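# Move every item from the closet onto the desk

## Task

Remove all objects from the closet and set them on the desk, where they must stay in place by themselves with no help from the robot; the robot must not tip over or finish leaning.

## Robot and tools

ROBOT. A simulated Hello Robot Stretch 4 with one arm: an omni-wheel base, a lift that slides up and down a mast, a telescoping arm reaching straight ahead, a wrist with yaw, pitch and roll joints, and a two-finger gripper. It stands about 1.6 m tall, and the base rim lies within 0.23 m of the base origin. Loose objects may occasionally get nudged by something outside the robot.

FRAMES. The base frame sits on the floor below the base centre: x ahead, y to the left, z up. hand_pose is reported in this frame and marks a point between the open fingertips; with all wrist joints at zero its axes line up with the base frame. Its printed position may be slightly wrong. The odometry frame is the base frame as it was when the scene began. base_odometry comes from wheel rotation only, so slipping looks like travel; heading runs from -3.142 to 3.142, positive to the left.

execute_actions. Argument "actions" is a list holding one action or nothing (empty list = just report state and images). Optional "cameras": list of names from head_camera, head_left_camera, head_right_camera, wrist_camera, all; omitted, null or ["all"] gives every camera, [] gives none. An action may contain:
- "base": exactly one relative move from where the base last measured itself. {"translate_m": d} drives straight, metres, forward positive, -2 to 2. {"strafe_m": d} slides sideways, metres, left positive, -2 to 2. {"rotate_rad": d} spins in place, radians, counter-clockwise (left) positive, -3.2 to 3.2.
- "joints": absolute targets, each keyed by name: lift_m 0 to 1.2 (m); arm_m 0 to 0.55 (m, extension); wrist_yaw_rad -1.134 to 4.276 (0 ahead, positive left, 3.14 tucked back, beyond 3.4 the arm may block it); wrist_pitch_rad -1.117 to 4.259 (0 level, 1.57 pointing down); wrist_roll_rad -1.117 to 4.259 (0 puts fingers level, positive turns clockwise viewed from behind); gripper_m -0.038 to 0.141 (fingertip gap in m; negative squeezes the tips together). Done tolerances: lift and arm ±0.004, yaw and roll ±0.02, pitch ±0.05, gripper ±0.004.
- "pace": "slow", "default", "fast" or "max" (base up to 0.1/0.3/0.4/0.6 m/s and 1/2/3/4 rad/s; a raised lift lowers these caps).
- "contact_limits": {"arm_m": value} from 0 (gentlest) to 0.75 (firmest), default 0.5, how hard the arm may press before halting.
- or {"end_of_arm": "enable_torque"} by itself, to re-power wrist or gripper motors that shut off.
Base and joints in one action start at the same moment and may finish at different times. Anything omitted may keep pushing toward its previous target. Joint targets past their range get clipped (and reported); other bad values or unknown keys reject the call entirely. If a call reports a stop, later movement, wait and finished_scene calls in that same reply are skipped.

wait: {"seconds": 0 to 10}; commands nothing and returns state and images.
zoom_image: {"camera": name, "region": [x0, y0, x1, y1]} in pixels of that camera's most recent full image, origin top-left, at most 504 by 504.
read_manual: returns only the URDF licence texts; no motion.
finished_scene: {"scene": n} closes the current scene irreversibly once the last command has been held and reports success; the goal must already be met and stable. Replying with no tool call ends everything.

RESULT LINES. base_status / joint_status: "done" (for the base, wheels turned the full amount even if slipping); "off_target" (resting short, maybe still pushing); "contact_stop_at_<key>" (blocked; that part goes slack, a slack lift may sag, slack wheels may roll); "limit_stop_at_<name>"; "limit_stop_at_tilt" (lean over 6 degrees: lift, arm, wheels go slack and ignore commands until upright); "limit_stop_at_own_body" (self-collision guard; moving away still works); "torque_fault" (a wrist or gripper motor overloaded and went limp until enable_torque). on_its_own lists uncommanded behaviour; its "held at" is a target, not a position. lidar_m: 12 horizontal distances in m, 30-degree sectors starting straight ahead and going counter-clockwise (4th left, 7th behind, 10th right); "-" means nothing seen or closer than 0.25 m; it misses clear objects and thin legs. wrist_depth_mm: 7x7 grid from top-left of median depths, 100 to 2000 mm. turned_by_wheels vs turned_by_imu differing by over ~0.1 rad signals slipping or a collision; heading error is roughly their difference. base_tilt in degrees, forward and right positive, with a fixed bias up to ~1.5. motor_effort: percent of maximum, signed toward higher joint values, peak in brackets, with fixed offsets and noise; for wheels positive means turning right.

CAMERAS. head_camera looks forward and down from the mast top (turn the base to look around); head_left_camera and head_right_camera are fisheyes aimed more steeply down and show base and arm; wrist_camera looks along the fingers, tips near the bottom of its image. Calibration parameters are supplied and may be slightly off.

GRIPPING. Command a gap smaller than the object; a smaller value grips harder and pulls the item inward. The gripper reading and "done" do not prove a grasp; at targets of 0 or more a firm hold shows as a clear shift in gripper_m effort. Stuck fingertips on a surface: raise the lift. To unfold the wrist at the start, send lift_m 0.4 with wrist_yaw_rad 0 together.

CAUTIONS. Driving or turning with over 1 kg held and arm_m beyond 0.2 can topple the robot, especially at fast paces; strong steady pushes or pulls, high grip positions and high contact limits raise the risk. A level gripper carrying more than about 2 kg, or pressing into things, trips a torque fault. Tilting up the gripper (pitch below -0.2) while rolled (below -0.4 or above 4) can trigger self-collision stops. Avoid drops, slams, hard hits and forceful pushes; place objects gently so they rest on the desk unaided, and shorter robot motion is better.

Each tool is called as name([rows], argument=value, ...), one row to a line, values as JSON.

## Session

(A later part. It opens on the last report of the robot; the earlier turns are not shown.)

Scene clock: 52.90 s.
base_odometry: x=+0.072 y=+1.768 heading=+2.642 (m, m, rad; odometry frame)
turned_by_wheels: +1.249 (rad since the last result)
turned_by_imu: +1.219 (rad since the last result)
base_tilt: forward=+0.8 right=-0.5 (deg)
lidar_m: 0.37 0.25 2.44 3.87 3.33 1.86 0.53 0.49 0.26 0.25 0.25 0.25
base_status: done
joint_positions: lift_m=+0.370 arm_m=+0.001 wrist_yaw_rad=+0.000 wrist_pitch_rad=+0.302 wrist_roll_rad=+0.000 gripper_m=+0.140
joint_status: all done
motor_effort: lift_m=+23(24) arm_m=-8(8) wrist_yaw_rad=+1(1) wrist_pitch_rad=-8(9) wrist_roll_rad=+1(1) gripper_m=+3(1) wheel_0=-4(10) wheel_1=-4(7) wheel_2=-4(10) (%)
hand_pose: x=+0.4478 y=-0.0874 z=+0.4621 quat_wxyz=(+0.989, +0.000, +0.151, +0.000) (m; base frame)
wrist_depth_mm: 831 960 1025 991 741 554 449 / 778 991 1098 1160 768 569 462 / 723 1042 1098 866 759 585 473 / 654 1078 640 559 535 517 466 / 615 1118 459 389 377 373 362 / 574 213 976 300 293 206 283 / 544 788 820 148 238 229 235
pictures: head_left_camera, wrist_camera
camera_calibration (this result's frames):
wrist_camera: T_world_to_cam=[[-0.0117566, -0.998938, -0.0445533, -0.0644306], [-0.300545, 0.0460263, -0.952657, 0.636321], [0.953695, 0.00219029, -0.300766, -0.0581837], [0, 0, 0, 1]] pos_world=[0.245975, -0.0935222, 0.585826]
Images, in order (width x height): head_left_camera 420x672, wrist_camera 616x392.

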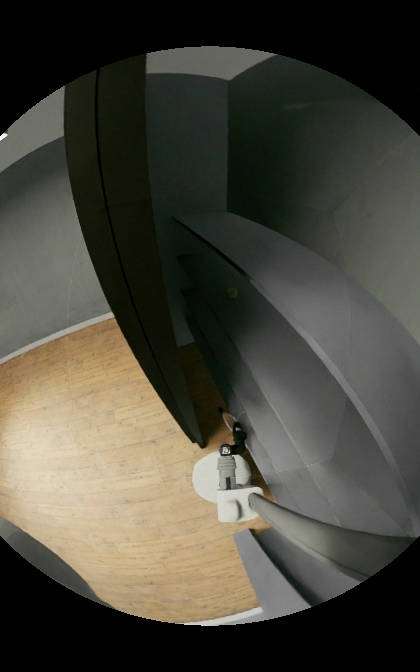

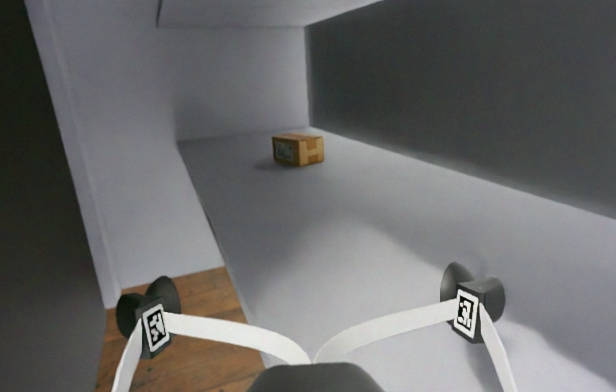

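execute_actions([
  {"base":{"rotate_rad":-0.21},"joints":{"wrist_yaw_rad":0.75,"wrist_pitch_rad":0.12,"arm_m":0.55,"lift_m":0.365},"contact_limits":{"arm_m":0.25},"pace":"fast"},
], cameras=["head_left_camera","wrist_camera"])

Scene clock: 56.57 s.
base_odometry: x=+0.072 y=+1.768 heading=+2.432 (m, m, rad; odometry frame)
turned_by_wheels: -0.210 (rad since the last result)
turned_by_imu: -0.206 (rad since the last result)
base_tilt: forward=+0.9 right=-0.5 (deg)
lidar_m: 0.29 0.26 0.36 3.06 3.35 2.27 1.61 0.51 0.33 0.25 0.25 0.25
base_status: done
joint_positions: lift_m=+0.365 arm_m=+0.546 wrist_yaw_rad=+0.750 wrist_pitch_rad=+0.122 wrist_roll_rad=+0.000 gripper_m=+0.140
joint_status: all done
joint sent to its limit — the command would take arm_m past its upper limit, so that joint was sent only as far as its limit.
motor_effort: lift_m=+18(19) arm_m=+8(9) wrist_yaw_rad=+1(6) wrist_pitch_rad=-8(17) wrist_roll_rad=-1(0) gripper_m=+3(3) wheel_0=+2(7) wheel_1=+0(6) wheel_2=+0(7) (%)
contact_limits: arm_m 0.25
hand_pose: x=+0.9863 y=+0.1312 z=+0.5083 quat_wxyz=(+0.929, -0.022, +0.057, +0.366) (m; base frame)
wrist_depth_mm: 544 340 353 366 389 413 347 / 621 699 668 647 621 603 355 / 627 715 691 668 634 615 357 / 564 715 707 676 647 621 362 / 564 723 715 647 615 544 364 / 564 211 449 433 418 206 357 / 559 324 329 148 303 298 307
pictures: head_left_camera, wrist_camera
camera_calibration (this result's frames):
wrist_camera: T_world_to_cam=[[0.678248, -0.733404, -0.0458158, -0.552434], [-0.122859, -0.0517067, -0.991076, 0.689157], [0.72449, 0.677824, -0.125175, -0.510225], [0, 0, 0, 1]] pos_world=[0.829009, -0.0236805, 0.59383]
Images, in order (width x height): head_left_camera 420x672, wrist_camera 616x392.

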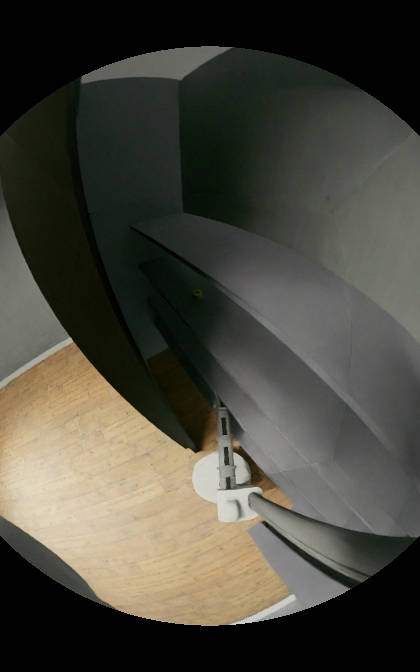

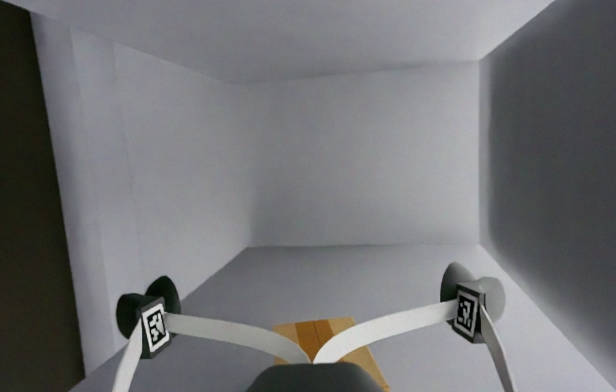

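execute_actions([
  {"joints":{"wrist_pitch_rad":0.3,"lift_m":0.347}},
], cameras=["wrist_camera"])

Scene clock: 58.87 s.
base_odometry: x=+0.072 y=+1.768 heading=+2.432 (m, m, rad; odometry frame)
turned_by_wheels: +0.000 (rad since the last result)
turned_by_imu: -0.001 (rad since the last result)
base_tilt: forward=+0.9 right=-0.5 (deg)
lidar_m: 0.27 0.26 0.34 3.04 3.33 2.28 1.62 0.51 0.31 0.25 0.25 0.25
base_status: not commanded
joint_positions: lift_m=+0.347 arm_m=+0.546 wrist_yaw_rad=+0.750 wrist_pitch_rad=+0.302 wrist_roll_rad=+0.000 gripper_m=+0.140
joint_status: all done
motor_effort: lift_m=+18(19) arm_m=+8(8) wrist_yaw_rad=+2(1) wrist_pitch_rad=-8(9) wrist_roll_rad=+0(1) gripper_m=-2(0) wheel_0=+1(1) wheel_1=+0(0) wheel_2=+0(0) (%)
hand_pose: x=+0.9784 y=+0.1238 z=+0.4397 quat_wxyz=(+0.920, -0.055, +0.140, +0.362) (m; base frame)
wrist_depth_mm: 580 647 627 615 591 564 362 / 609 676 661 640 609 597 357 / 621 699 691 661 634 597 359 / 569 723 504 480 459 449 355 / 574 355 345 223 307 319 307 / 281 212 263 211 213 205 244 / 224 208 213 148 205 197 200
pictures: wrist_camera
camera_calibration (this result's frames):
wrist_camera: T_world_to_cam=[[0.672301, -0.738942, -0.044451, -0.549711], [-0.250907, -0.170964, -0.952794, 0.743072], [0.69646, 0.651718, -0.300344, -0.400317], [0, 0, 0, 1]] pos_world=[0.834818, -0.0182723, 0.563327]
Images, in order (width x height): wrist_camera 616x392.

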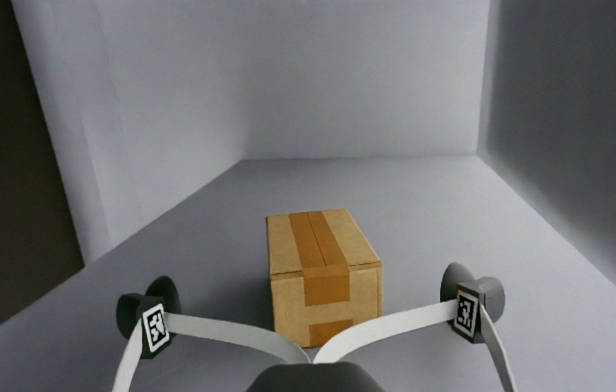

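execute_actions([
  {"base":{"translate_m":0.025},"joints":{"gripper_m":0.025}},
], cameras=["wrist_camera"])

Scene clock: 61.37 s.
base_odometry: x=+0.054 y=+1.784 heading=+2.433 (m, m, rad; odometry frame)
turned_by_wheels: +0.000 (rad since the last result)
turned_by_imu: -0.001 (rad since the last result)
base_tilt: forward=+0.9 right=-0.4 (deg)
lidar_m: 0.27 0.25 0.25 3.04 3.35 2.32 1.62 0.55 0.30 0.25 0.25 0.25
base_status: done
joint_positions: lift_m=+0.347 arm_m=+0.546 wrist_yaw_rad=+0.750 wrist_pitch_rad=+0.303 wrist_roll_rad=+0.000 gripper_m=+0.025
joint_status: all done
motor_effort: lift_m=+18(17) arm_m=+8(8) wrist_yaw_rad=+1(1) wrist_pitch_rad=-12(11) wrist_roll_rad=+0(0) gripper_m=-19(19) wheel_0=+3(5) wheel_1=+3(7) wheel_2=-2(10) (%)
hand_pose: x=+0.9783 y=+0.1237 z=+0.4394 quat_wxyz=(+0.920, -0.055, +0.141, +0.362) (m; base frame)
wrist_depth_mm: 574 634 609 591 574 554 330 / 603 661 634 615 597 574 342 / 609 691 668 634 615 580 340 / 640 715 496 477 455 436 342 / 564 355 340 216 322 314 301 / 277 268 195 181 184 247 241 / 223 203 204 181 191 187 200
pictures: wrist_camera
camera_calibration (this result's frames):
wrist_camera: T_world_to_cam=[[0.672262, -0.738978, -0.0444368, -0.549697], [-0.25175, -0.17175, -0.952431, 0.743488], [0.696193, 0.65147, -0.301498, -0.399526], [0, 0, 0, 1]] pos_world=[0.834861, -0.0182411, 0.563238]
Images, in order (width x height): wrist_camera 616x392.

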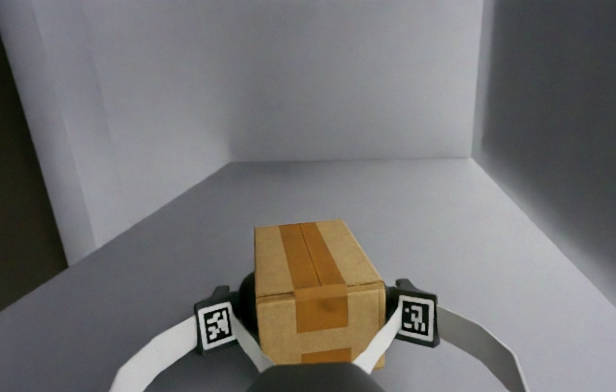

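execute_actions([
  {"base":{"translate_m":-0.03},"joints":{"lift_m":0.372,"arm_m":0.0},"pace":"fast"},
], cameras=["wrist_camera"])

execute_actions([
  {"base":{"rotate_rad":-0.97},"joints":{"wrist_yaw_rad":0.0},"pace":"fast"},
], cameras=[])

execute_actions([
  {"base":{"translate_m":-2.0},"pace":"max"},
], cameras=[])

execute_actions([
  {"base":{"rotate_rad":3.2},"joints":{"lift_m":0.9},"pace":"max"},
], cameras=["wrist_camera","head_camera"])

Scene clock: 64.43 s.
base_odometry: x=+0.076 y=+1.764 heading=+2.433 (m, m, rad; odometry frame)
turned_by_wheels: +0.000 (rad since the last result)
turned_by_imu: -0.001 (rad since the last result)
base_tilt: forward=+0.8 right=-0.4 (deg)
lidar_m: 0.29 0.26 0.37 3.05 3.35 2.26 1.61 0.51 0.32 0.25 0.25 0.25
base_status: done
joint_positions: lift_m=+0.372 arm_m=+0.001 wrist_yaw_rad=+0.750 wrist_pitch_rad=+0.304 wrist_roll_rad=+0.000 gripper_m=+0.025
joint_status: all done
motor_effort: lift_m=+25(26) arm_m=-8(9) wrist_yaw_rad=+0(0) wrist_pitch_rad=-13(13) wrist_roll_rad=+2(2) gripper_m=-19(22) wheel_0=+0(4) wheel_1=+0(8) wheel_2=+0(14) (%)
hand_pose: x=+0.4334 y=+0.1237 z=+0.4636 quat_wxyz=(+0.920, -0.055, +0.141, +0.362) (m; base frame)
wrist_depth_mm: 224 298 459 946 991 976 946 / 222 298 459 991 1042 1008 976 / 221 297 455 1025 1060 854 798 / 221 297 455 991 1138 521 500 / 221 297 424 216 1182 370 362 / 223 297 195 180 185 287 286 / 223 260 410 181 741 222 235
pictures: wrist_camera
camera_calibration (this result's frames):
wrist_camera: T_world_to_cam=[[0.672483, -0.738778, -0.044428, -0.182362], [-0.252207, -0.172312, -0.952208, 0.629492], [0.695815, 0.651549, -0.302201, -0.0123907], [0, 0, 0, 1]] pos_world=[0.290019, -0.0181831, 0.587561]
Images, in order (width x height): wrist_camera 616x392.

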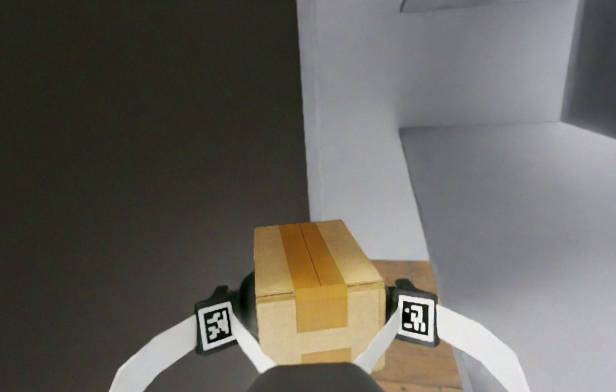

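Scene clock: 65.87 s.
base_odometry: x=+0.076 y=+1.764 heading=+1.463 (m, m, rad; odometry frame)
turned_by_wheels: -0.970 (rad since the last result)
turned_by_imu: -0.948 (rad since the last result)
base_tilt: forward=+0.8 right=-0.4 (deg)
lidar_m: 0.25 0.25 0.33 0.26 2.58 3.32 - 2.10 0.55 0.51 0.30 0.25
base_status: done
joint_positions: lift_m=+0.372 arm_m=+0.001 wrist_yaw_rad=+0.000 wrist_pitch_rad=+0.304 wrist_roll_rad=+0.000 gripper_m=+0.025
joint_status: all done
motor_effort: lift_m=+25(25) arm_m=-8(8) wrist_yaw_rad=+1(10) wrist_pitch_rad=-13(12) wrist_roll_rad=+1(0) gripper_m=-17(19) wheel_0=+3(9) wheel_1=+2(9) wheel_2=+0(8) (%)
hand_pose: x=+0.4476 y=-0.0874 z=+0.4636 quat_wxyz=(+0.988, +0.000, +0.151, +0.000) (m; base frame)
wrist_depth_mm: 347 343 342 340 338 336 334 / 359 357 355 353 351 349 349 / 377 377 373 370 366 366 364 / 394 394 387 387 382 379 382 / 407 404 399 215 379 373 362 / 325 315 195 180 185 290 286 / 263 238 239 181 225 222 236
pictures: none
No camera images: the call's "cameras" was empty. Leave "cameras" out to get every camera's image.

Scene clock: 71.00 s.
base_odometry: x=-0.139 y=-0.224 heading=+1.463 (m, m, rad; odometry frame)
turned_by_wheels: +0.000 (rad since the last result)
turned_by_imu: -0.001 (rad since the last result)
base_tilt: forward=+0.8 right=-0.4 (deg)
lidar_m: 1.92 1.96 2.37 2.31 2.43 1.41 1.40 1.45 1.47 1.42 1.52 1.89
base_status: done
joint_positions: lift_m=+0.372 arm_m=+0.001 wrist_yaw_rad=+0.000 wrist_pitch_rad=+0.304 wrist_roll_rad=+0.000 gripper_m=+0.025
joint_status: not commanded
motor_effort: lift_m=+24(25) arm_m=-8(8) wrist_yaw_rad=+1(1) wrist_pitch_rad=-12(13) wrist_roll_rad=+2(2) gripper_m=-20(16) wheel_0=-1(9) wheel_1=-2(8) wheel_2=+0(17) (%)
hand_pose: x=+0.4476 y=-0.0874 z=+0.4637 quat_wxyz=(+0.988, +0.000, +0.151, +0.000) (m; base frame)
wrist_depth_mm: 1499 1499 - - - - - / 1576 1576 - - - - - / 1661 1618 1661 - - - - / 1756 1708 1708 1863 1618 1661 1618 / 1430 1336 1308 216 1281 1205 1205 / 1060 1042 194 180 185 960 931 / 866 788 778 181 741 732 778
pictures: none
No camera images: the call's "cameras" was empty. Leave "cameras" out to get every camera's image.

Scene clock: 73.20 s.
base_odometry: x=-0.139 y=-0.224 heading=-1.621 (m, m, rad; odometry frame)
turned_by_wheels: +3.199 (rad since the last result)
turned_by_imu: +3.124 (rad since the last result)
base_tilt: forward=+0.8 right=-0.4 (deg)
lidar_m: 1.35 1.44 1.45 1.43 1.53 1.91 1.93 2.03 2.34 2.32 2.48 1.41
base_status: done
joint_positions: lift_m=+0.900 arm_m=+0.001 wrist_yaw_rad=+0.000 wrist_pitch_rad=+0.303 wrist_roll_rad=+0.000 gripper_m=+0.025
joint_status: all done
motor_effort: lift_m=+23(29) arm_m=-8(8) wrist_yaw_rad=-1(2) wrist_pitch_rad=-12(14) wrist_roll_rad=+1(2) gripper_m=-16(18) wheel_0=-3(12) wheel_1=-3(6) wheel_2=-2(19) (%)
hand_pose: x=+0.4477 y=-0.0873 z=+0.9919 quat_wxyz=(+0.989, +0.000, +0.151, +0.000) (m; base frame)
wrist_depth_mm: 1808 1756 1756 1708 1756 1661 1661 / 1863 1921 1863 1863 1756 1708 1756 / 1708 1576 1983 1921 1808 1863 1808 / 1863 - - - 1921 1983 1863 / - - - 216 - - - / 1863 1863 195 181 185 1756 1756 / 1618 1499 1464 182 1397 1397 1499
pictures: head_camera, wrist_camera
camera_calibration (this result's frames):
wrist_camera: T_world_to_cam=[[-0.011295, -0.998948, -0.0444362, -0.0410242], [-0.301539, 0.045773, -0.952354, 1.14105], [0.953387, 0.00264243, -0.301739, 0.102347], [0, 0, 0, 1]] pos_world=[0.246033, -0.0934809, 1.11574]
Images, in order (width x height): head_camera 420x560, wrist_camera 616x392.

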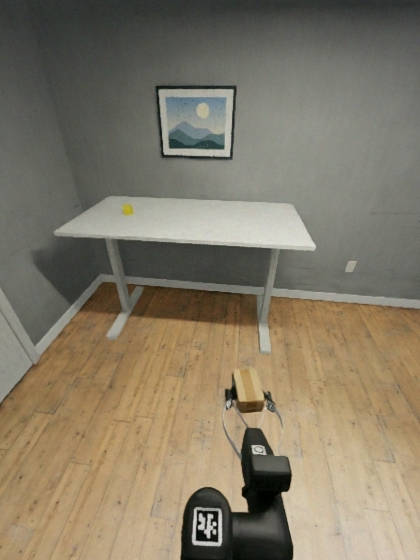

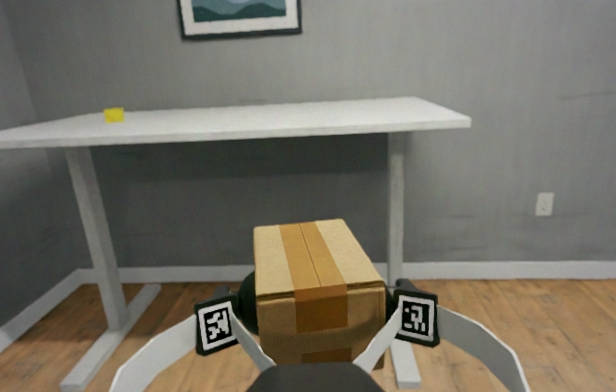

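execute_actions([
  {"base":{"translate_m":0.55},"joints":{"arm_m":0.53,"lift_m":0.935},"contact_limits":{"arm_m":0.25},"pace":"max"},
], cameras=["wrist_camera"])

Scene clock: 76.57 s.
base_odometry: x=-0.167 y=-0.773 heading=-1.621 (m, m, rad; odometry frame)
turned_by_wheels: +0.000 (rad since the last result)
turned_by_imu: -0.002 (rad since the last result)
base_tilt: forward=+0.7 right=-0.4 (deg)
lidar_m: 0.80 0.87 1.27 1.36 1.50 2.18 2.44 2.62 2.42 2.36 2.13 0.84
base_status: done
joint_positions: lift_m=+0.935 arm_m=+0.529 wrist_yaw_rad=+0.000 wrist_pitch_rad=+0.304 wrist_roll_rad=+0.000 gripper_m=+0.025
joint_status: all done
motor_effort: lift_m=+24(26) arm_m=+8(9) wrist_yaw_rad=+0(1) wrist_pitch_rad=-12(14) wrist_roll_rad=+0(0) gripper_m=-18(19) wheel_0=+1(9) wheel_1=+1(7) wheel_2=-1(12) (%)
contact_limits: arm_m 0.25
hand_pose: x=+0.9748 y=-0.0873 z=+1.0267 quat_wxyz=(+0.989, +0.000, +0.151, +0.000) (m; base frame)
wrist_depth_mm: 820 809 788 778 759 759 741 / 866 831 820 809 788 788 778 / 891 878 854 831 831 798 798 / 691 661 640 615 591 564 544 / 469 459 436 216 415 407 399 / 355 347 194 181 185 319 314 / 286 262 263 181 246 244 258
pictures: wrist_camera
camera_calibration (this result's frames):
wrist_camera: T_world_to_cam=[[-0.0113695, -0.998948, -0.0444344, -0.0334685], [-0.301672, 0.0457935, -0.952311, 1.3333], [0.953344, 0.00257732, -0.301875, -0.389489], [0, 0, 0, 1]] pos_world=[0.773156, -0.0934859, 1.15065]
Images, in order (width x height): wrist_camera 616x392.

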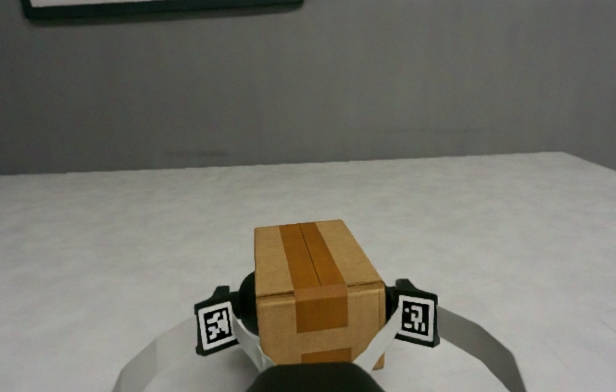

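execute_actions([
  {"joints":{"lift_m":0.892}},
], cameras=[])

execute_actions([
  {"joints":{"gripper_m":0.095}},
], cameras=["wrist_camera"])

execute_actions([
  {"base":{"translate_m":-0.3},"joints":{"arm_m":0.0,"gripper_m":0.12},"pace":"max"},
], cameras=["wrist_camera"])

Scene clock: 78.07 s.
base_odometry: x=-0.167 y=-0.773 heading=-1.621 (m, m, rad; odometry frame)
turned_by_wheels: +0.000 (rad since the last result)
turned_by_imu: -0.001 (rad since the last result)
base_tilt: forward=+0.8 right=-0.5 (deg)
lidar_m: 0.81 0.88 1.26 1.37 1.51 2.18 2.45 2.59 2.43 2.36 2.15 0.83
base_status: not commanded
joint_positions: lift_m=+0.892 arm_m=+0.529 wrist_yaw_rad=+0.000 wrist_pitch_rad=+0.304 wrist_roll_rad=+0.000 gripper_m=+0.025
joint_status: all done
motor_effort: lift_m=+18(21) arm_m=+8(8) wrist_yaw_rad=-1(1) wrist_pitch_rad=-13(11) wrist_roll_rad=-1(1) gripper_m=-18(21) wheel_0=+1(1) wheel_1=+1(1) wheel_2=-1(1) (%)
hand_pose: x=+0.9748 y=-0.0873 z=+0.9843 quat_wxyz=(+0.989, +0.000, +0.151, +0.000) (m; base frame)
wrist_depth_mm: 820 798 788 768 768 750 750 / 854 831 820 798 798 778 778 / 878 866 842 831 768 723 691 / 549 521 500 480 459 442 427 / 368 355 342 216 325 317 310 / 277 271 195 180 185 248 245 / 223 204 205 181 193 190 202
pictures: none
No camera images: the call's "cameras" was empty. Leave "cameras" out to get every camera's image.

Scene clock: 79.57 s.
base_odometry: x=-0.167 y=-0.773 heading=-1.621 (m, m, rad; odometry frame)
turned_by_wheels: +0.000 (rad since the last result)
turned_by_imu: -0.001 (rad since the last result)
base_tilt: forward=+0.9 right=-0.4 (deg)
lidar_m: 0.82 0.89 1.23 1.37 1.49 2.18 2.41 2.63 2.40 2.36 2.12 0.83
base_status: not commanded
joint_positions: lift_m=+0.892 arm_m=+0.529 wrist_yaw_rad=+0.000 wrist_pitch_rad=+0.303 wrist_roll_rad=+0.000 gripper_m=+0.095
joint_status: all done
motor_effort: lift_m=+18(18) arm_m=+8(8) wrist_yaw_rad=+0(0) wrist_pitch_rad=-9(13) wrist_roll_rad=-1(1) gripper_m=-2(16) wheel_0=+0(1) wheel_1=+1(1) wheel_2=-1(1) (%)
hand_pose: x=+0.9749 y=-0.0873 z=+0.9844 quat_wxyz=(+0.989, +0.000, +0.151, +0.000) (m; base frame)
wrist_depth_mm: 820 798 768 768 768 741 741 / 854 831 820 809 798 788 768 / 878 854 831 831 778 732 699 / 544 525 504 480 462 445 433 / 370 359 329 226 327 319 314 / 279 271 199 191 196 247 245 / 225 210 208 146 206 196 203
pictures: wrist_camera
camera_calibration (this result's frames):
wrist_camera: T_world_to_cam=[[-0.011344, -0.998948, -0.0444416, -0.0353663], [-0.301117, 0.0457941, -0.952487, 1.29265], [0.95352, 0.00257713, -0.30132, -0.403035], [0, 0, 0, 1]] pos_world=[0.773139, -0.093486, 1.10821]
Images, in order (width x height): wrist_camera 616x392.

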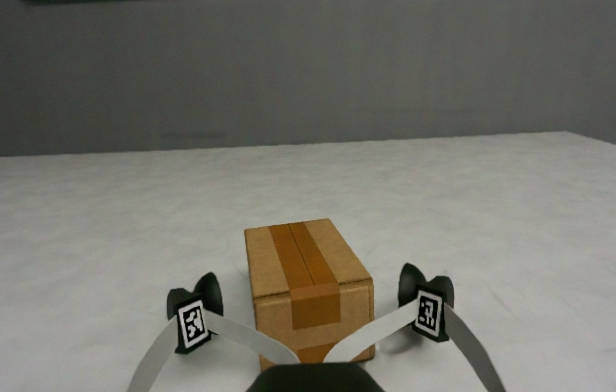

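Scene clock: 81.77 s.
base_odometry: x=-0.152 y=-0.474 heading=-1.621 (m, m, rad; odometry frame)
turned_by_wheels: +0.000 (rad since the last result)
turned_by_imu: -0.001 (rad since the last result)
base_tilt: forward=+0.9 right=-0.4 (deg)
lidar_m: 1.09 1.20 1.44 1.36 1.52 2.15 2.17 2.28 2.38 2.34 2.50 1.13
base_status: done
joint_positions: lift_m=+0.892 arm_m=+0.001 wrist_yaw_rad=+0.000 wrist_pitch_rad=+0.303 wrist_roll_rad=+0.000 gripper_m=+0.120
joint_status: all done
motor_effort: lift_m=+18(18) arm_m=-8(11) wrist_yaw_rad=+1(1) wrist_pitch_rad=-9(10) wrist_roll_rad=+0(1) gripper_m=+1(1) wheel_0=-1(6) wheel_1=-2(7) wheel_2=+0(14) (%)
hand_pose: x=+0.4477 y=-0.0875 z=+0.9845 quat_wxyz=(+0.989, +0.000, +0.151, +0.000) (m; base frame)
wrist_depth_mm: 1576 1576 1537 1499 1499 1464 1464 / 1661 1618 1618 1576 1618 1537 1499 / 1138 1229 1118 1008 1138 1618 1576 / 1756 1756 1708 1756 1708 1661 1618 / 1808 1863 1863 1756 1808 1808 1708 / 1808 1921 1863 1863 1397 1661 1756 / 1576 1499 1537 147 1499 1430 1499
pictures: wrist_camera
camera_calibration (this result's frames):
wrist_camera: T_world_to_cam=[[-0.0119986, -0.99894, -0.0444458, -0.0412293], [-0.300729, 0.0459962, -0.9526, 1.13396], [0.953634, 0.00193626, -0.300962, 0.0991989], [0, 0, 0, 1]] pos_world=[0.24592, -0.0935354, 1.10823]
Images, in order (width x height): wrist_camera 616x392.

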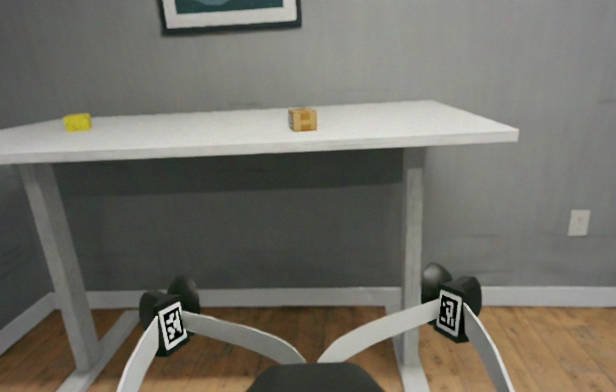

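execute_actions([
  {"base":{"rotate_rad":-3.2},"joints":{"lift_m":0.35},"pace":"max"},
], cameras=[])

execute_actions([
  {"base":{"translate_m":1.9},"joints":{"lift_m":0.99},"pace":"max"},
], cameras=["wrist_camera","head_camera"])

Scene clock: 86.40 s.
base_odometry: x=-0.152 y=-0.474 heading=+1.463 (m, m, rad; odometry frame)
turned_by_wheels: -3.199 (rad since the last result)
turned_by_imu: -3.127 (rad since the last result)
base_tilt: forward=+0.9 right=-0.5 (deg)
lidar_m: 2.15 2.22 2.40 2.33 2.48 1.16 1.11 1.20 1.44 1.39 1.50 2.10
base_status: done
joint_positions: lift_m=+0.350 arm_m=+0.001 wrist_yaw_rad=+0.000 wrist_pitch_rad=+0.302 wrist_roll_rad=+0.000 gripper_m=+0.120
joint_status: all done
motor_effort: lift_m=+19(20) arm_m=-8(8) wrist_yaw_rad=+1(1) wrist_pitch_rad=-9(9) wrist_roll_rad=+0(1) gripper_m=-2(1) wheel_0=+3(7) wheel_1=+3(11) wheel_2=+4(11) (%)
hand_pose: x=+0.4477 y=-0.0874 z=+0.4425 quat_wxyz=(+0.989, +0.000, +0.151, +0.000) (m; base frame)
wrist_depth_mm: 1708 1661 - - 1708 - - / 1756 1808 1808 - 1756 - - / 1921 1863 1921 - 1863 - - / 1921 1921 1863 1808 1708 1661 1618 / 1336 1308 1255 1229 1229 1205 1160 / 1025 960 931 960 904 842 904 / 831 778 788 147 768 732 750
pictures: none
No camera images: the call's "cameras" was empty. Leave "cameras" out to get every camera's image.

Scene clock: 91.30 s.
base_odometry: x=+0.053 y=+1.415 heading=+1.463 (m, m, rad; odometry frame)
turned_by_wheels: +0.000 (rad since the last result)
turned_by_imu: -0.004 (rad since the last result)
base_tilt: forward=+0.8 right=-0.4 (deg)
lidar_m: 0.55 0.43 0.40 1.13 2.37 3.36 3.85 2.05 1.53 1.48 0.54 0.57
base_status: done
joint_positions: lift_m=+0.990 arm_m=+0.001 wrist_yaw_rad=+0.000 wrist_pitch_rad=+0.302 wrist_roll_rad=+0.000 gripper_m=+0.120
joint_status: all done
motor_effort: lift_m=+23(27) arm_m=-8(8) wrist_yaw_rad=+0(1) wrist_pitch_rad=-8(9) wrist_roll_rad=-1(2) gripper_m=+0(3) wheel_0=+0(10) wheel_1=+2(8) wheel_2=+2(18) (%)
hand_pose: x=+0.4477 y=-0.0874 z=+1.0822 quat_wxyz=(+0.989, +0.000, +0.151, +0.000) (m; base frame)
wrist_depth_mm: 668 676 654 661 654 647 647 / 691 691 683 683 676 676 676 / 732 723 715 723 715 699 691 / 668 640 621 585 559 549 525 / 455 442 427 415 404 392 382 / 379 359 351 768 345 342 723 / 732 683 683 146 661 634 654
pictures: head_camera, wrist_camera
camera_calibration (this result's frames):
wrist_camera: T_world_to_cam=[[-0.0116851, -0.998943, -0.044448, -0.0369428], [-0.300527, 0.0459044, -0.952668, 1.22698], [0.953702, 0.00222582, -0.300745, 0.128325], [0, 0, 0, 1]] pos_world=[0.245924, -0.0935131, 1.20585]
Images, in order (width x height): head_camera 420x560, wrist_camera 616x392.

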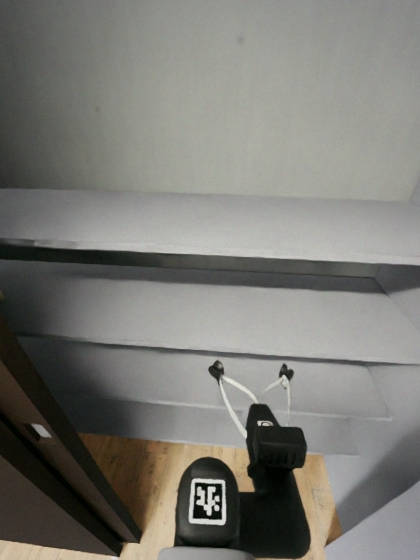

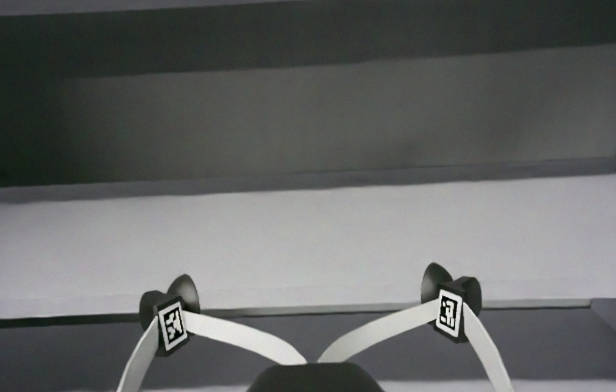

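execute_actions([
  {"base":{"translate_m":0.29},"joints":{"lift_m":0.975},"pace":"fast"},
], cameras=[])

execute_actions([
  {"base":{"rotate_rad":1.135},"joints":{"arm_m":0.05},"pace":"fast"},
], cameras=["wrist_camera"])

Scene clock: 94.03 s.
base_odometry: x=+0.084 y=+1.703 heading=+1.463 (m, m, rad; odometry frame)
turned_by_wheels: +0.000 (rad since the last result)
turned_by_imu: -0.001 (rad since the last result)
base_tilt: forward=+0.9 right=-0.4 (deg)
lidar_m: 0.25 0.27 0.40 0.28 2.37 3.29 4.21 2.08 1.53 0.46 0.36 0.27
base_status: done
joint_positions: lift_m=+0.975 arm_m=+0.001 wrist_yaw_rad=+0.000 wrist_pitch_rad=+0.302 wrist_roll_rad=+0.000 gripper_m=+0.120
joint_status: all done
motor_effort: lift_m=+18(22) arm_m=-8(8) wrist_yaw_rad=+1(1) wrist_pitch_rad=-8(9) wrist_roll_rad=+0(0) gripper_m=-3(1) wheel_0=+3(8) wheel_1=+3(9) wheel_2=+0(12) (%)
hand_pose: x=+0.4477 y=-0.0874 z=+1.0676 quat_wxyz=(+0.989, +0.000, +0.151, +0.000) (m; base frame)
wrist_depth_mm: 402 397 397 394 389 389 389 / 415 415 413 410 404 402 402 / 436 430 433 424 424 424 421 / 459 452 449 445 445 439 436 / 421 407 392 379 368 364 351 / 315 294 285 291 274 257 277 / 253 238 237 147 234 223 229
pictures: none
No camera images: the call's "cameras" was empty. Leave "cameras" out to get every camera's image.

Scene clock: 95.97 s.
base_odometry: x=+0.084 y=+1.703 heading=+2.598 (m, m, rad; odometry frame)
turned_by_wheels: +1.134 (rad since the last result)
turned_by_imu: +1.107 (rad since the last result)
base_tilt: forward=+0.8 right=-0.4 (deg)
lidar_m: 0.29 0.26 2.41 3.68 3.29 1.93 0.51 0.49 0.33 0.26 0.25 0.29
base_status: done
joint_positions: lift_m=+0.975 arm_m=+0.049 wrist_yaw_rad=+0.000 wrist_pitch_rad=+0.302 wrist_roll_rad=+0.000 gripper_m=+0.120
joint_status: all done
motor_effort: lift_m=+20(20) arm_m=+8(8) wrist_yaw_rad=+1(2) wrist_pitch_rad=-8(9) wrist_roll_rad=+1(1) gripper_m=+0(3) wheel_0=-3(4) wheel_1=-3(7) wheel_2=-4(8) (%)
hand_pose: x=+0.4949 y=-0.0874 z=+1.0675 quat_wxyz=(+0.989, +0.000, +0.151, +0.000) (m; base frame)
wrist_depth_mm: 866 960 1042 976 741 564 469 / 842 991 1078 1118 778 585 480 / 732 1025 1025 960 759 603 488 / 661 1078 627 539 521 500 477 / 597 1098 1025 379 370 359 351 / 549 1008 778 303 274 256 276 / 504 917 1078 147 231 223 228
pictures: wrist_camera
camera_calibration (this result's frames):
wrist_camera: T_world_to_cam=[[-0.0117157, -0.998943, -0.0444482, -0.0370395], [-0.300526, 0.0459138, -0.952668, 1.22712], [0.953702, 0.00219665, -0.300747, 0.0789328], [0, 0, 0, 1]] pos_world=[0.293069, -0.0935153, 1.19113]
Images, in order (width x height): wrist_camera 616x392.

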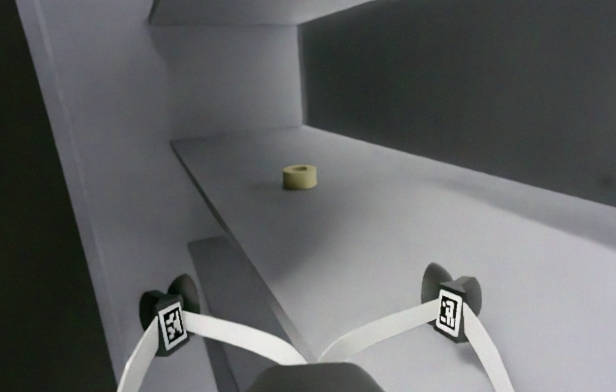

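execute_actions([
  {"joints":{"arm_m":0.42,"lift_m":0.956,"wrist_yaw_rad":0.03},"contact_limits":{"arm_m":0.25},"pace":"fast"},
], cameras=["wrist_camera"])

Scene clock: 98.27 s.
base_odometry: x=+0.084 y=+1.703 heading=+2.598 (m, m, rad; odometry frame)
turned_by_wheels: +0.000 (rad since the last result)
turned_by_imu: -0.001 (rad since the last result)
base_tilt: forward=+0.9 right=-0.4 (deg)
lidar_m: 0.28 0.28 2.45 3.66 3.29 1.94 0.50 0.49 0.34 0.26 0.25 0.29
base_status: not commanded
joint_positions: lift_m=+0.956 arm_m=+0.419 wrist_yaw_rad=+0.030 wrist_pitch_rad=+0.302 wrist_roll_rad=+0.000 gripper_m=+0.120
joint_status: all done
motor_effort: lift_m=+18(18) arm_m=+8(9) wrist_yaw_rad=+1(6) wrist_pitch_rad=-9(9) wrist_roll_rad=+1(1) gripper_m=-3(3) wheel_0=-3(3) wheel_1=-3(3) wheel_2=-3(4) (%)
contact_limits: arm_m 0.25
hand_pose: x=+0.8673 y=-0.0791 z=+1.0486 quat_wxyz=(+0.988, -0.002, +0.151, +0.015) (m; base frame)
wrist_depth_mm: 634 676 723 759 549 413 338 / 647 699 750 778 564 427 347 / 676 715 759 798 603 439 353 / 691 564 492 477 459 415 364 / 715 355 343 334 327 317 312 / 732 257 248 222 242 227 243 / 707 209 208 147 205 196 200
pictures: wrist_camera
camera_calibration (this result's frames):
wrist_camera: T_world_to_cam=[[0.0184592, -0.998841, -0.0444497, -0.0513275], [-0.301654, 0.0368219, -0.952706, 1.32104], [0.953239, 0.0309946, -0.300624, -0.279431], [0, 0, 0, 1]] pos_world=[0.665807, -0.0912503, 1.17228]
Images, in order (width x height): wrist_camera 616x392.

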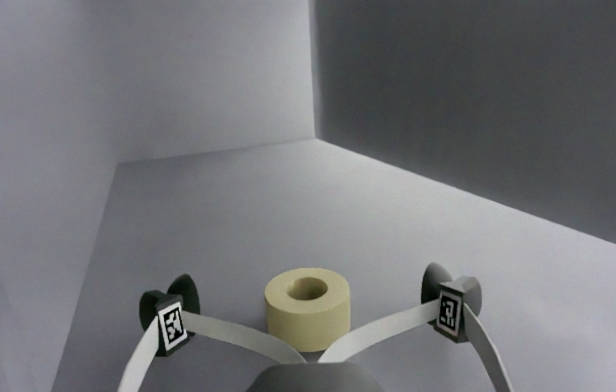

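execute_actions([
  {"joints":{"arm_m":0.431,"lift_m":0.952,"gripper_m":0.015},"contact_limits":{"arm_m":0.25}},
], cameras=["wrist_camera"])

execute_actions([
  {"joints":{"lift_m":0.98,"arm_m":0.0},"pace":"fast"},
], cameras=["wrist_camera"])

Scene clock: 100.60 s.
base_odometry: x=+0.084 y=+1.703 heading=+2.598 (m, m, rad; odometry frame)
turned_by_wheels: +0.000 (rad since the last result)
turned_by_imu: -0.001 (rad since the last result)
base_tilt: forward=+0.8 right=-0.4 (deg)
lidar_m: 0.33 0.27 2.45 3.67 3.28 1.95 0.51 0.49 0.35 0.26 0.26 0.29
base_status: not commanded
joint_positions: lift_m=+0.952 arm_m=+0.429 wrist_yaw_rad=+0.029 wrist_pitch_rad=+0.302 wrist_roll_rad=+0.000 gripper_m=+0.015
joint_status: all done
motor_effort: lift_m=+17(17) arm_m=+8(9) wrist_yaw_rad=+3(3) wrist_pitch_rad=-7(9) wrist_roll_rad=+1(1) gripper_m=-18(17) wheel_0=-3(3) wheel_1=-3(3) wheel_2=-4(4) (%)
contact_limits: arm_m 0.25
hand_pose: x=+0.8783 y=-0.0793 z=+1.0447 quat_wxyz=(+0.989, -0.002, +0.150, +0.015) (m; base frame)
wrist_depth_mm: 621 668 715 750 539 407 334 / 640 691 741 778 564 421 342 / 668 715 750 768 585 436 349 / 683 508 488 469 445 410 357 / 699 345 336 324 315 307 301 / 732 263 204 205 193 241 236 / 676 196 195 191 193 165 195
pictures: wrist_camera
camera_calibration (this result's frames):
wrist_camera: T_world_to_cam=[[0.0177549, -0.998865, -0.0441903, -0.0515763], [-0.301571, 0.0367889, -0.952734, 1.32056], [0.953279, 0.0302422, -0.300575, -0.291156], [0, 0, 0, 1]] pos_world=[0.676712, -0.0912947, 1.16835]
Images, in order (width x height): wrist_camera 616x392.

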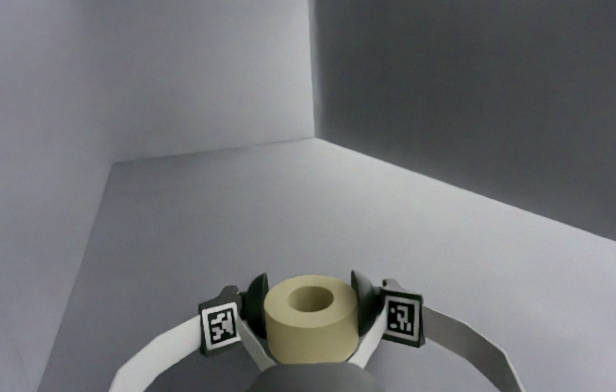

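Scene clock: 102.57 s.
base_odometry: x=+0.084 y=+1.703 heading=+2.598 (m, m, rad; odometry frame)
turned_by_wheels: +0.000 (rad since the last result)
turned_by_imu: -0.001 (rad since the last result)
base_tilt: forward=+1.0 right=-0.4 (deg)
lidar_m: 0.30 0.28 2.46 3.68 3.28 1.93 0.53 0.49 0.34 0.26 0.25 0.29
base_status: not commanded
joint_positions: lift_m=+0.980 arm_m=+0.001 wrist_yaw_rad=+0.030 wrist_pitch_rad=+0.303 wrist_roll_rad=+0.000 gripper_m=+0.015
joint_status: all done
motor_effort: lift_m=+25(25) arm_m=-8(8) wrist_yaw_rad=+1(2) wrist_pitch_rad=-11(11) wrist_roll_rad=+2(1) gripper_m=-19(18) wheel_0=-3(3) wheel_1=-3(3) wheel_2=-4(4) (%)
hand_pose: x=+0.4502 y=-0.0792 z=+1.0719 quat_wxyz=(+0.988, -0.002, +0.151, +0.015) (m; base frame)
wrist_depth_mm: 699 1008 1060 1078 798 615 496 / 609 1025 1118 1182 842 627 512 / 549 1060 1098 976 798 640 521 / 504 1118 1138 559 539 512 492 / 466 1138 1182 397 379 370 362 / 436 1098 204 204 194 287 283 / 407 591 1098 190 232 165 234
pictures: wrist_camera
camera_calibration (this result's frames):
wrist_camera: T_world_to_cam=[[0.0181989, -0.998858, -0.0441817, -0.0428537], [-0.302297, 0.0366238, -0.95251, 1.21743], [0.95304, 0.0306906, -0.301285, 0.125965], [0, 0, 0, 1]] pos_world=[0.248754, -0.0912575, 1.19567]
Images, in order (width x height): wrist_camera 616x392.

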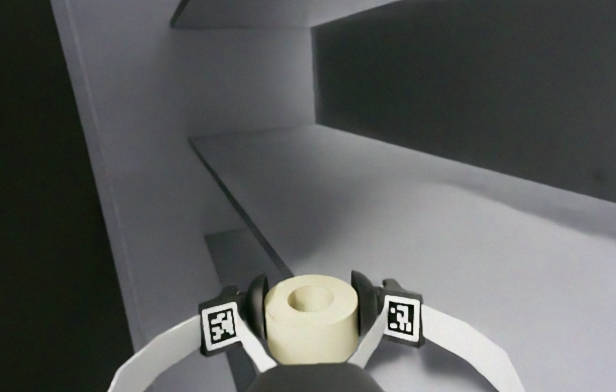

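execute_actions([
  {"base":{"rotate_rad":-1.135},"pace":"fast"},
], cameras=[])

execute_actions([
  {"base":{"translate_m":-2.0},"pace":"max"},
], cameras=[])

execute_actions([
  {"base":{"rotate_rad":3.06},"joints":{"lift_m":0.92},"pace":"max"},
], cameras=["wrist_camera"])

Scene clock: 104.93 s.
base_odometry: x=+0.084 y=+1.703 heading=+1.464 (m, m, rad; odometry frame)
turned_by_wheels: -1.134 (rad since the last result)
turned_by_imu: -1.109 (rad since the last result)
base_tilt: forward=+0.8 right=-0.5 (deg)
lidar_m: 0.26 0.28 0.41 0.28 2.35 3.29 4.19 2.09 1.51 0.49 0.36 0.26
base_status: done
joint_positions: lift_m=+0.980 arm_m=+0.001 wrist_yaw_rad=+0.030 wrist_pitch_rad=+0.303 wrist_roll_rad=+0.000 gripper_m=+0.015
joint_status: not commanded
motor_effort: lift_m=+23(25) arm_m=-8(8) wrist_yaw_rad=+0(1) wrist_pitch_rad=-10(10) wrist_roll_rad=+1(1) gripper_m=-19(23) wheel_0=+3(8) wheel_1=+4(8) wheel_2=+5(9) (%)
hand_pose: x=+0.4502 y=-0.0791 z=+1.0721 quat_wxyz=(+0.988, -0.002, +0.151, +0.015) (m; base frame)
wrist_depth_mm: 407 399 397 392 389 382 379 / 424 418 410 407 402 397 394 / 442 436 433 427 418 418 410 / 462 455 452 445 442 433 424 / 427 415 399 392 377 368 364 / 324 312 205 205 195 287 285 / 259 235 233 190 231 165 234
pictures: none
No camera images: the call's "cameras" was empty. Leave "cameras" out to get every camera's image.

Scene clock: 111.87 s.
base_odometry: x=-0.131 y=-0.285 heading=+1.463 (m, m, rad; odometry frame)
turned_by_wheels: +0.000 (rad since the last result)
turned_by_imu: -0.002 (rad since the last result)
base_tilt: forward=+0.9 right=-0.5 (deg)
lidar_m: 1.95 2.04 2.39 2.32 2.46 1.36 1.32 1.38 1.46 1.41 1.50 1.96
base_status: done
joint_positions: lift_m=+0.980 arm_m=+0.001 wrist_yaw_rad=+0.030 wrist_pitch_rad=+0.303 wrist_roll_rad=+0.000 gripper_m=+0.015
joint_status: not commanded
motor_effort: lift_m=+23(23) arm_m=-9(8) wrist_yaw_rad=+1(0) wrist_pitch_rad=-9(9) wrist_roll_rad=+1(0) gripper_m=-20(18) wheel_0=-1(8) wheel_1=-2(11) wheel_2=-1(13) (%)
hand_pose: x=+0.4502 y=-0.0791 z=+1.0721 quat_wxyz=(+0.988, -0.002, +0.151, +0.015) (m; base frame)
wrist_depth_mm: 1537 1537 1618 - - - - / 1661 1661 1661 - - - - / 1708 1756 1756 - - - - / 1863 1808 1808 - - - - / 1921 1863 1808 - - - - / - 1921 205 205 193 1863 1921 / 1808 1576 1576 191 1537 165 1576
pictures: none
No camera images: the call's "cameras" was empty. Leave "cameras" out to get every camera's image.

Scene clock: 115.00 s.
base_odometry: x=-0.131 y=-0.285 heading=-1.761 (m, m, rad; odometry frame)
turned_by_wheels: +3.059 (rad since the last result)
turned_by_imu: +2.987 (rad since the last result)
base_tilt: forward=+0.9 right=-0.4 (deg)
lidar_m: 1.30 1.33 1.49 1.40 1.45 1.92 1.96 2.01 2.48 2.32 2.39 1.42
base_status: done
joint_positions: lift_m=+0.920 arm_m=+0.001 wrist_yaw_rad=+0.030 wrist_pitch_rad=+0.303 wrist_roll_rad=+0.000 gripper_m=+0.015
joint_status: all done
motor_effort: lift_m=+19(22) arm_m=-8(8) wrist_yaw_rad=+1(0) wrist_pitch_rad=-9(10) wrist_roll_rad=+2(1) gripper_m=-19(16) wheel_0=-2(8) wheel_1=-3(11) wheel_2=-4(8) (%)
hand_pose: x=+0.4502 y=-0.0791 z=+1.0124 quat_wxyz=(+0.988, -0.002, +0.151, +0.015) (m; base frame)
wrist_depth_mm: 1661 1618 1661 1708 1708 1708 1756 / 1708 1756 1708 1808 1808 1756 1863 / 1308 1430 1308 1464 1808 1921 1863 / 1863 1863 1921 1863 1921 1921 - / 1983 - - - - - - / 1983 - 204 205 193 1808 1808 / 1661 1537 1464 190 1499 165 1499
pictures: wrist_camera
camera_calibration (this result's frames):
wrist_camera: T_world_to_cam=[[0.0183746, -0.998854, -0.0441863, -0.0455099], [-0.302204, 0.0365783, -0.952541, 1.16072], [0.953066, 0.0308558, -0.301186, 0.107911], [0, 0, 0, 1]] pos_world=[0.248764, -0.0912446, 1.13612]
Images, in order (width x height): wrist_camera 616x392.

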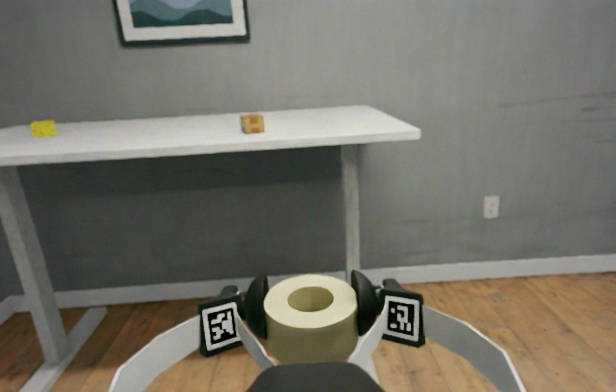

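execute_actions([
  {"base":{"translate_m":0.5},"joints":{"arm_m":0.53},"contact_limits":{"arm_m":0.25},"pace":"max"},
], cameras=[])

execute_actions([
  {"joints":{"lift_m":0.889}},
], cameras=["wrist_camera"])

Scene clock: 118.17 s.
base_odometry: x=-0.225 y=-0.776 heading=-1.760 (m, m, rad; odometry frame)
turned_by_wheels: +0.000 (rad since the last result)
turned_by_imu: -0.002 (rad since the last result)
base_tilt: forward=+0.9 right=-0.5 (deg)
lidar_m: 0.80 0.82 1.10 1.41 1.46 1.93 2.44 2.50 2.42 2.30 2.35 0.86
base_status: done
joint_positions: lift_m=+0.920 arm_m=+0.529 wrist_yaw_rad=+0.030 wrist_pitch_rad=+0.303 wrist_roll_rad=+0.000 gripper_m=+0.015
joint_status: all done
motor_effort: lift_m=+19(19) arm_m=+8(9) wrist_yaw_rad=+1(2) wrist_pitch_rad=-9(9) wrist_roll_rad=+1(2) gripper_m=-20(18) wheel_0=+2(7) wheel_1=+1(6) wheel_2=+1(14) (%)
contact_limits: arm_m 0.25
hand_pose: x=+0.9774 y=-0.0790 z=+1.0124 quat_wxyz=(+0.988, -0.002, +0.151, +0.015) (m; base frame)
wrist_depth_mm: 759 759 768 778 778 778 798 / 778 798 798 809 820 820 820 / 820 820 831 842 842 854 878 / 640 621 591 569 544 525 878 / 436 424 413 399 387 379 373 / 265 320 205 205 193 294 291 / 237 240 238 191 236 166 239
pictures: none
No camera images: the call's "cameras" was empty. Leave "cameras" out to get every camera's image.

Scene clock: 119.10 s.
base_odometry: x=-0.225 y=-0.776 heading=-1.760 (m, m, rad; odometry frame)
turned_by_wheels: +0.000 (rad since the last result)
turned_by_imu: +0.000 (rad since the last result)
base_tilt: forward=+0.9 right=-0.5 (deg)
lidar_m: 0.77 0.83 1.08 1.42 1.44 1.95 2.45 2.52 2.45 2.31 2.36 0.88
base_status: not commanded
joint_positions: lift_m=+0.889 arm_m=+0.529 wrist_yaw_rad=+0.030 wrist_pitch_rad=+0.303 wrist_roll_rad=+0.000 gripper_m=+0.015
joint_status: all done
motor_effort: lift_m=+17(14) arm_m=+8(8) wrist_yaw_rad=-1(1) wrist_pitch_rad=-9(9) wrist_roll_rad=+0(0) gripper_m=-21(22) wheel_0=+1(1) wheel_1=+1(1) wheel_2=+1(1) (%)
hand_pose: x=+0.9774 y=-0.0790 z=+0.9816 quat_wxyz=(+0.988, -0.002, +0.151, +0.015) (m; base frame)
wrist_depth_mm: 750 759 750 778 768 788 798 / 788 798 788 809 820 820 820 / 809 809 820 831 768 842 866 / 539 517 492 473 452 436 891 / 317 349 340 327 322 312 307 / 248 267 204 206 193 245 241 / 212 198 198 190 197 165 198
pictures: wrist_camera
camera_calibration (this result's frames):
wrist_camera: T_world_to_cam=[[0.018667, -0.998849, -0.0441893, -0.0567602], [-0.301976, 0.0365005, -0.952616, 1.29054], [0.953133, 0.0311266, -0.300947, -0.404052], [0, 0, 0, 1]] pos_world=[0.775887, -0.0912234, 1.10528]
Images, in order (width x height): wrist_camera 616x392.

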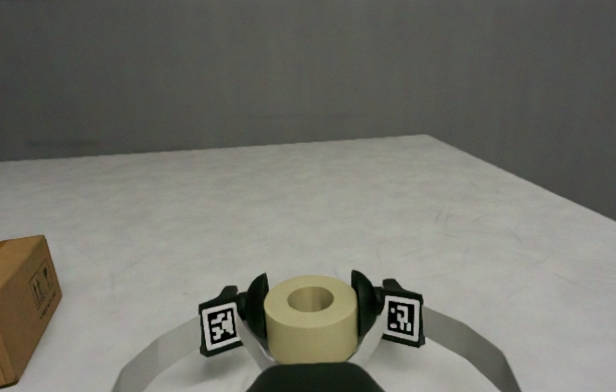

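execute_actions([
  {"joints":{"lift_m":0.887,"gripper_m":0.085}},
], cameras=[])

execute_actions([
  {"joints":{"arm_m":0.42,"lift_m":0.9},"pace":"fast"},
], cameras=["wrist_camera","head_camera"])

Scene clock: 121.40 s.
base_odometry: x=-0.225 y=-0.776 heading=-1.760 (m, m, rad; odometry frame)
turned_by_wheels: +0.000 (rad since the last result)
turned_by_imu: -0.001 (rad since the last result)
base_tilt: forward=+0.9 right=-0.3 (deg)
lidar_m: 0.80 0.82 1.08 1.42 1.47 1.93 2.46 2.50 2.44 2.30 2.37 0.84
base_status: not commanded
joint_positions: lift_m=+0.887 arm_m=+0.529 wrist_yaw_rad=+0.030 wrist_pitch_rad=+0.302 wrist_roll_rad=+0.000 gripper_m=+0.085
joint_status: all done
motor_effort: lift_m=+18(18) arm_m=+8(8) wrist_yaw_rad=+0(1) wrist_pitch_rad=-8(9) wrist_roll_rad=+1(3) gripper_m=-1(16) wheel_0=+1(2) wheel_1=+1(1) wheel_2=+0(0) (%)
hand_pose: x=+0.9774 y=-0.0790 z=+0.9797 quat_wxyz=(+0.989, -0.002, +0.150, +0.015) (m; base frame)
wrist_depth_mm: 759 759 759 768 768 788 788 / 788 788 798 798 809 820 820 / 809 820 809 809 788 842 842 / 535 512 492 473 455 433 904 / 317 349 338 327 319 309 306 / 246 265 212 211 199 243 239 / 211 207 203 145 200 187 198
pictures: none
No camera images: the call's "cameras" was empty. Leave "cameras" out to get every camera's image.

Scene clock: 122.53 s.
base_odometry: x=-0.225 y=-0.776 heading=-1.760 (m, m, rad; odometry frame)
turned_by_wheels: +0.000 (rad since the last result)
turned_by_imu: +0.000 (rad since the last result)
base_tilt: forward=+0.9 right=-0.4 (deg)
lidar_m: 0.79 0.80 1.07 1.42 1.48 1.95 2.43 2.50 2.43 2.28 2.37 0.85
base_status: not commanded
joint_positions: lift_m=+0.900 arm_m=+0.421 wrist_yaw_rad=+0.030 wrist_pitch_rad=+0.302 wrist_roll_rad=+0.000 gripper_m=+0.085
joint_status: all done
motor_effort: lift_m=+24(24) arm_m=-8(9) wrist_yaw_rad=+0(1) wrist_pitch_rad=-9(7) wrist_roll_rad=+3(2) gripper_m=+0(1) wheel_0=+1(2) wheel_1=+1(1) wheel_2=+1(1) (%)
hand_pose: x=+0.8703 y=-0.0791 z=+0.9921 quat_wxyz=(+0.988, -0.002, +0.151, +0.015) (m; base frame)
wrist_depth_mm: 854 866 854 866 866 878 891 / 878 891 904 904 891 904 917 / 904 904 917 891 842 960 960 / 574 544 530 508 484 466 1008 / 293 334 366 322 343 338 329 / 291 286 211 273 200 263 259 / 237 224 218 145 216 208 213
pictures: head_camera, wrist_camera
camera_calibration (this result's frames):
wrist_camera: T_world_to_cam=[[0.0183737, -0.998854, -0.0441918, -0.0541235], [-0.30175, 0.0365985, -0.952684, 1.26806], [0.95321, 0.0308392, -0.300732, -0.299095], [0, 0, 0, 1]] pos_world=[0.668732, -0.0912468, 1.11573]
Images, in order (width x height): head_camera 420x560, wrist_camera 616x392.

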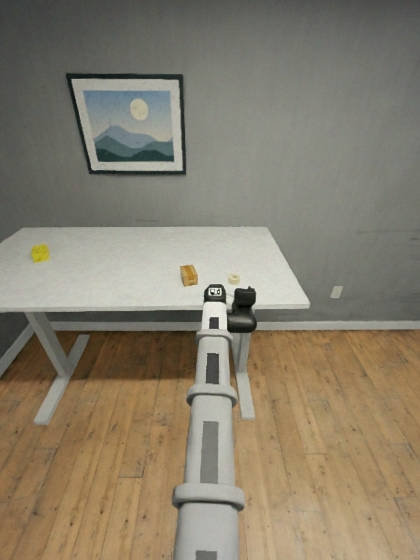

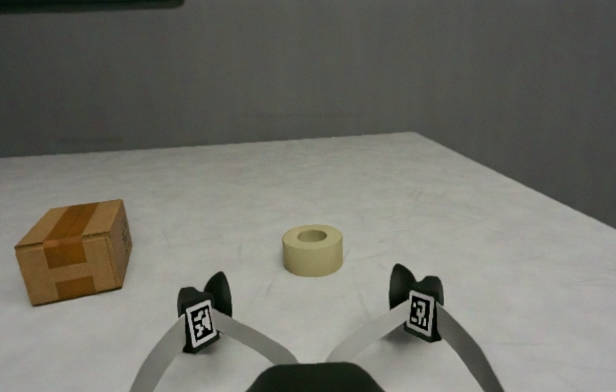

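finished_scene(scene=2)

The scene is finished: the task was done.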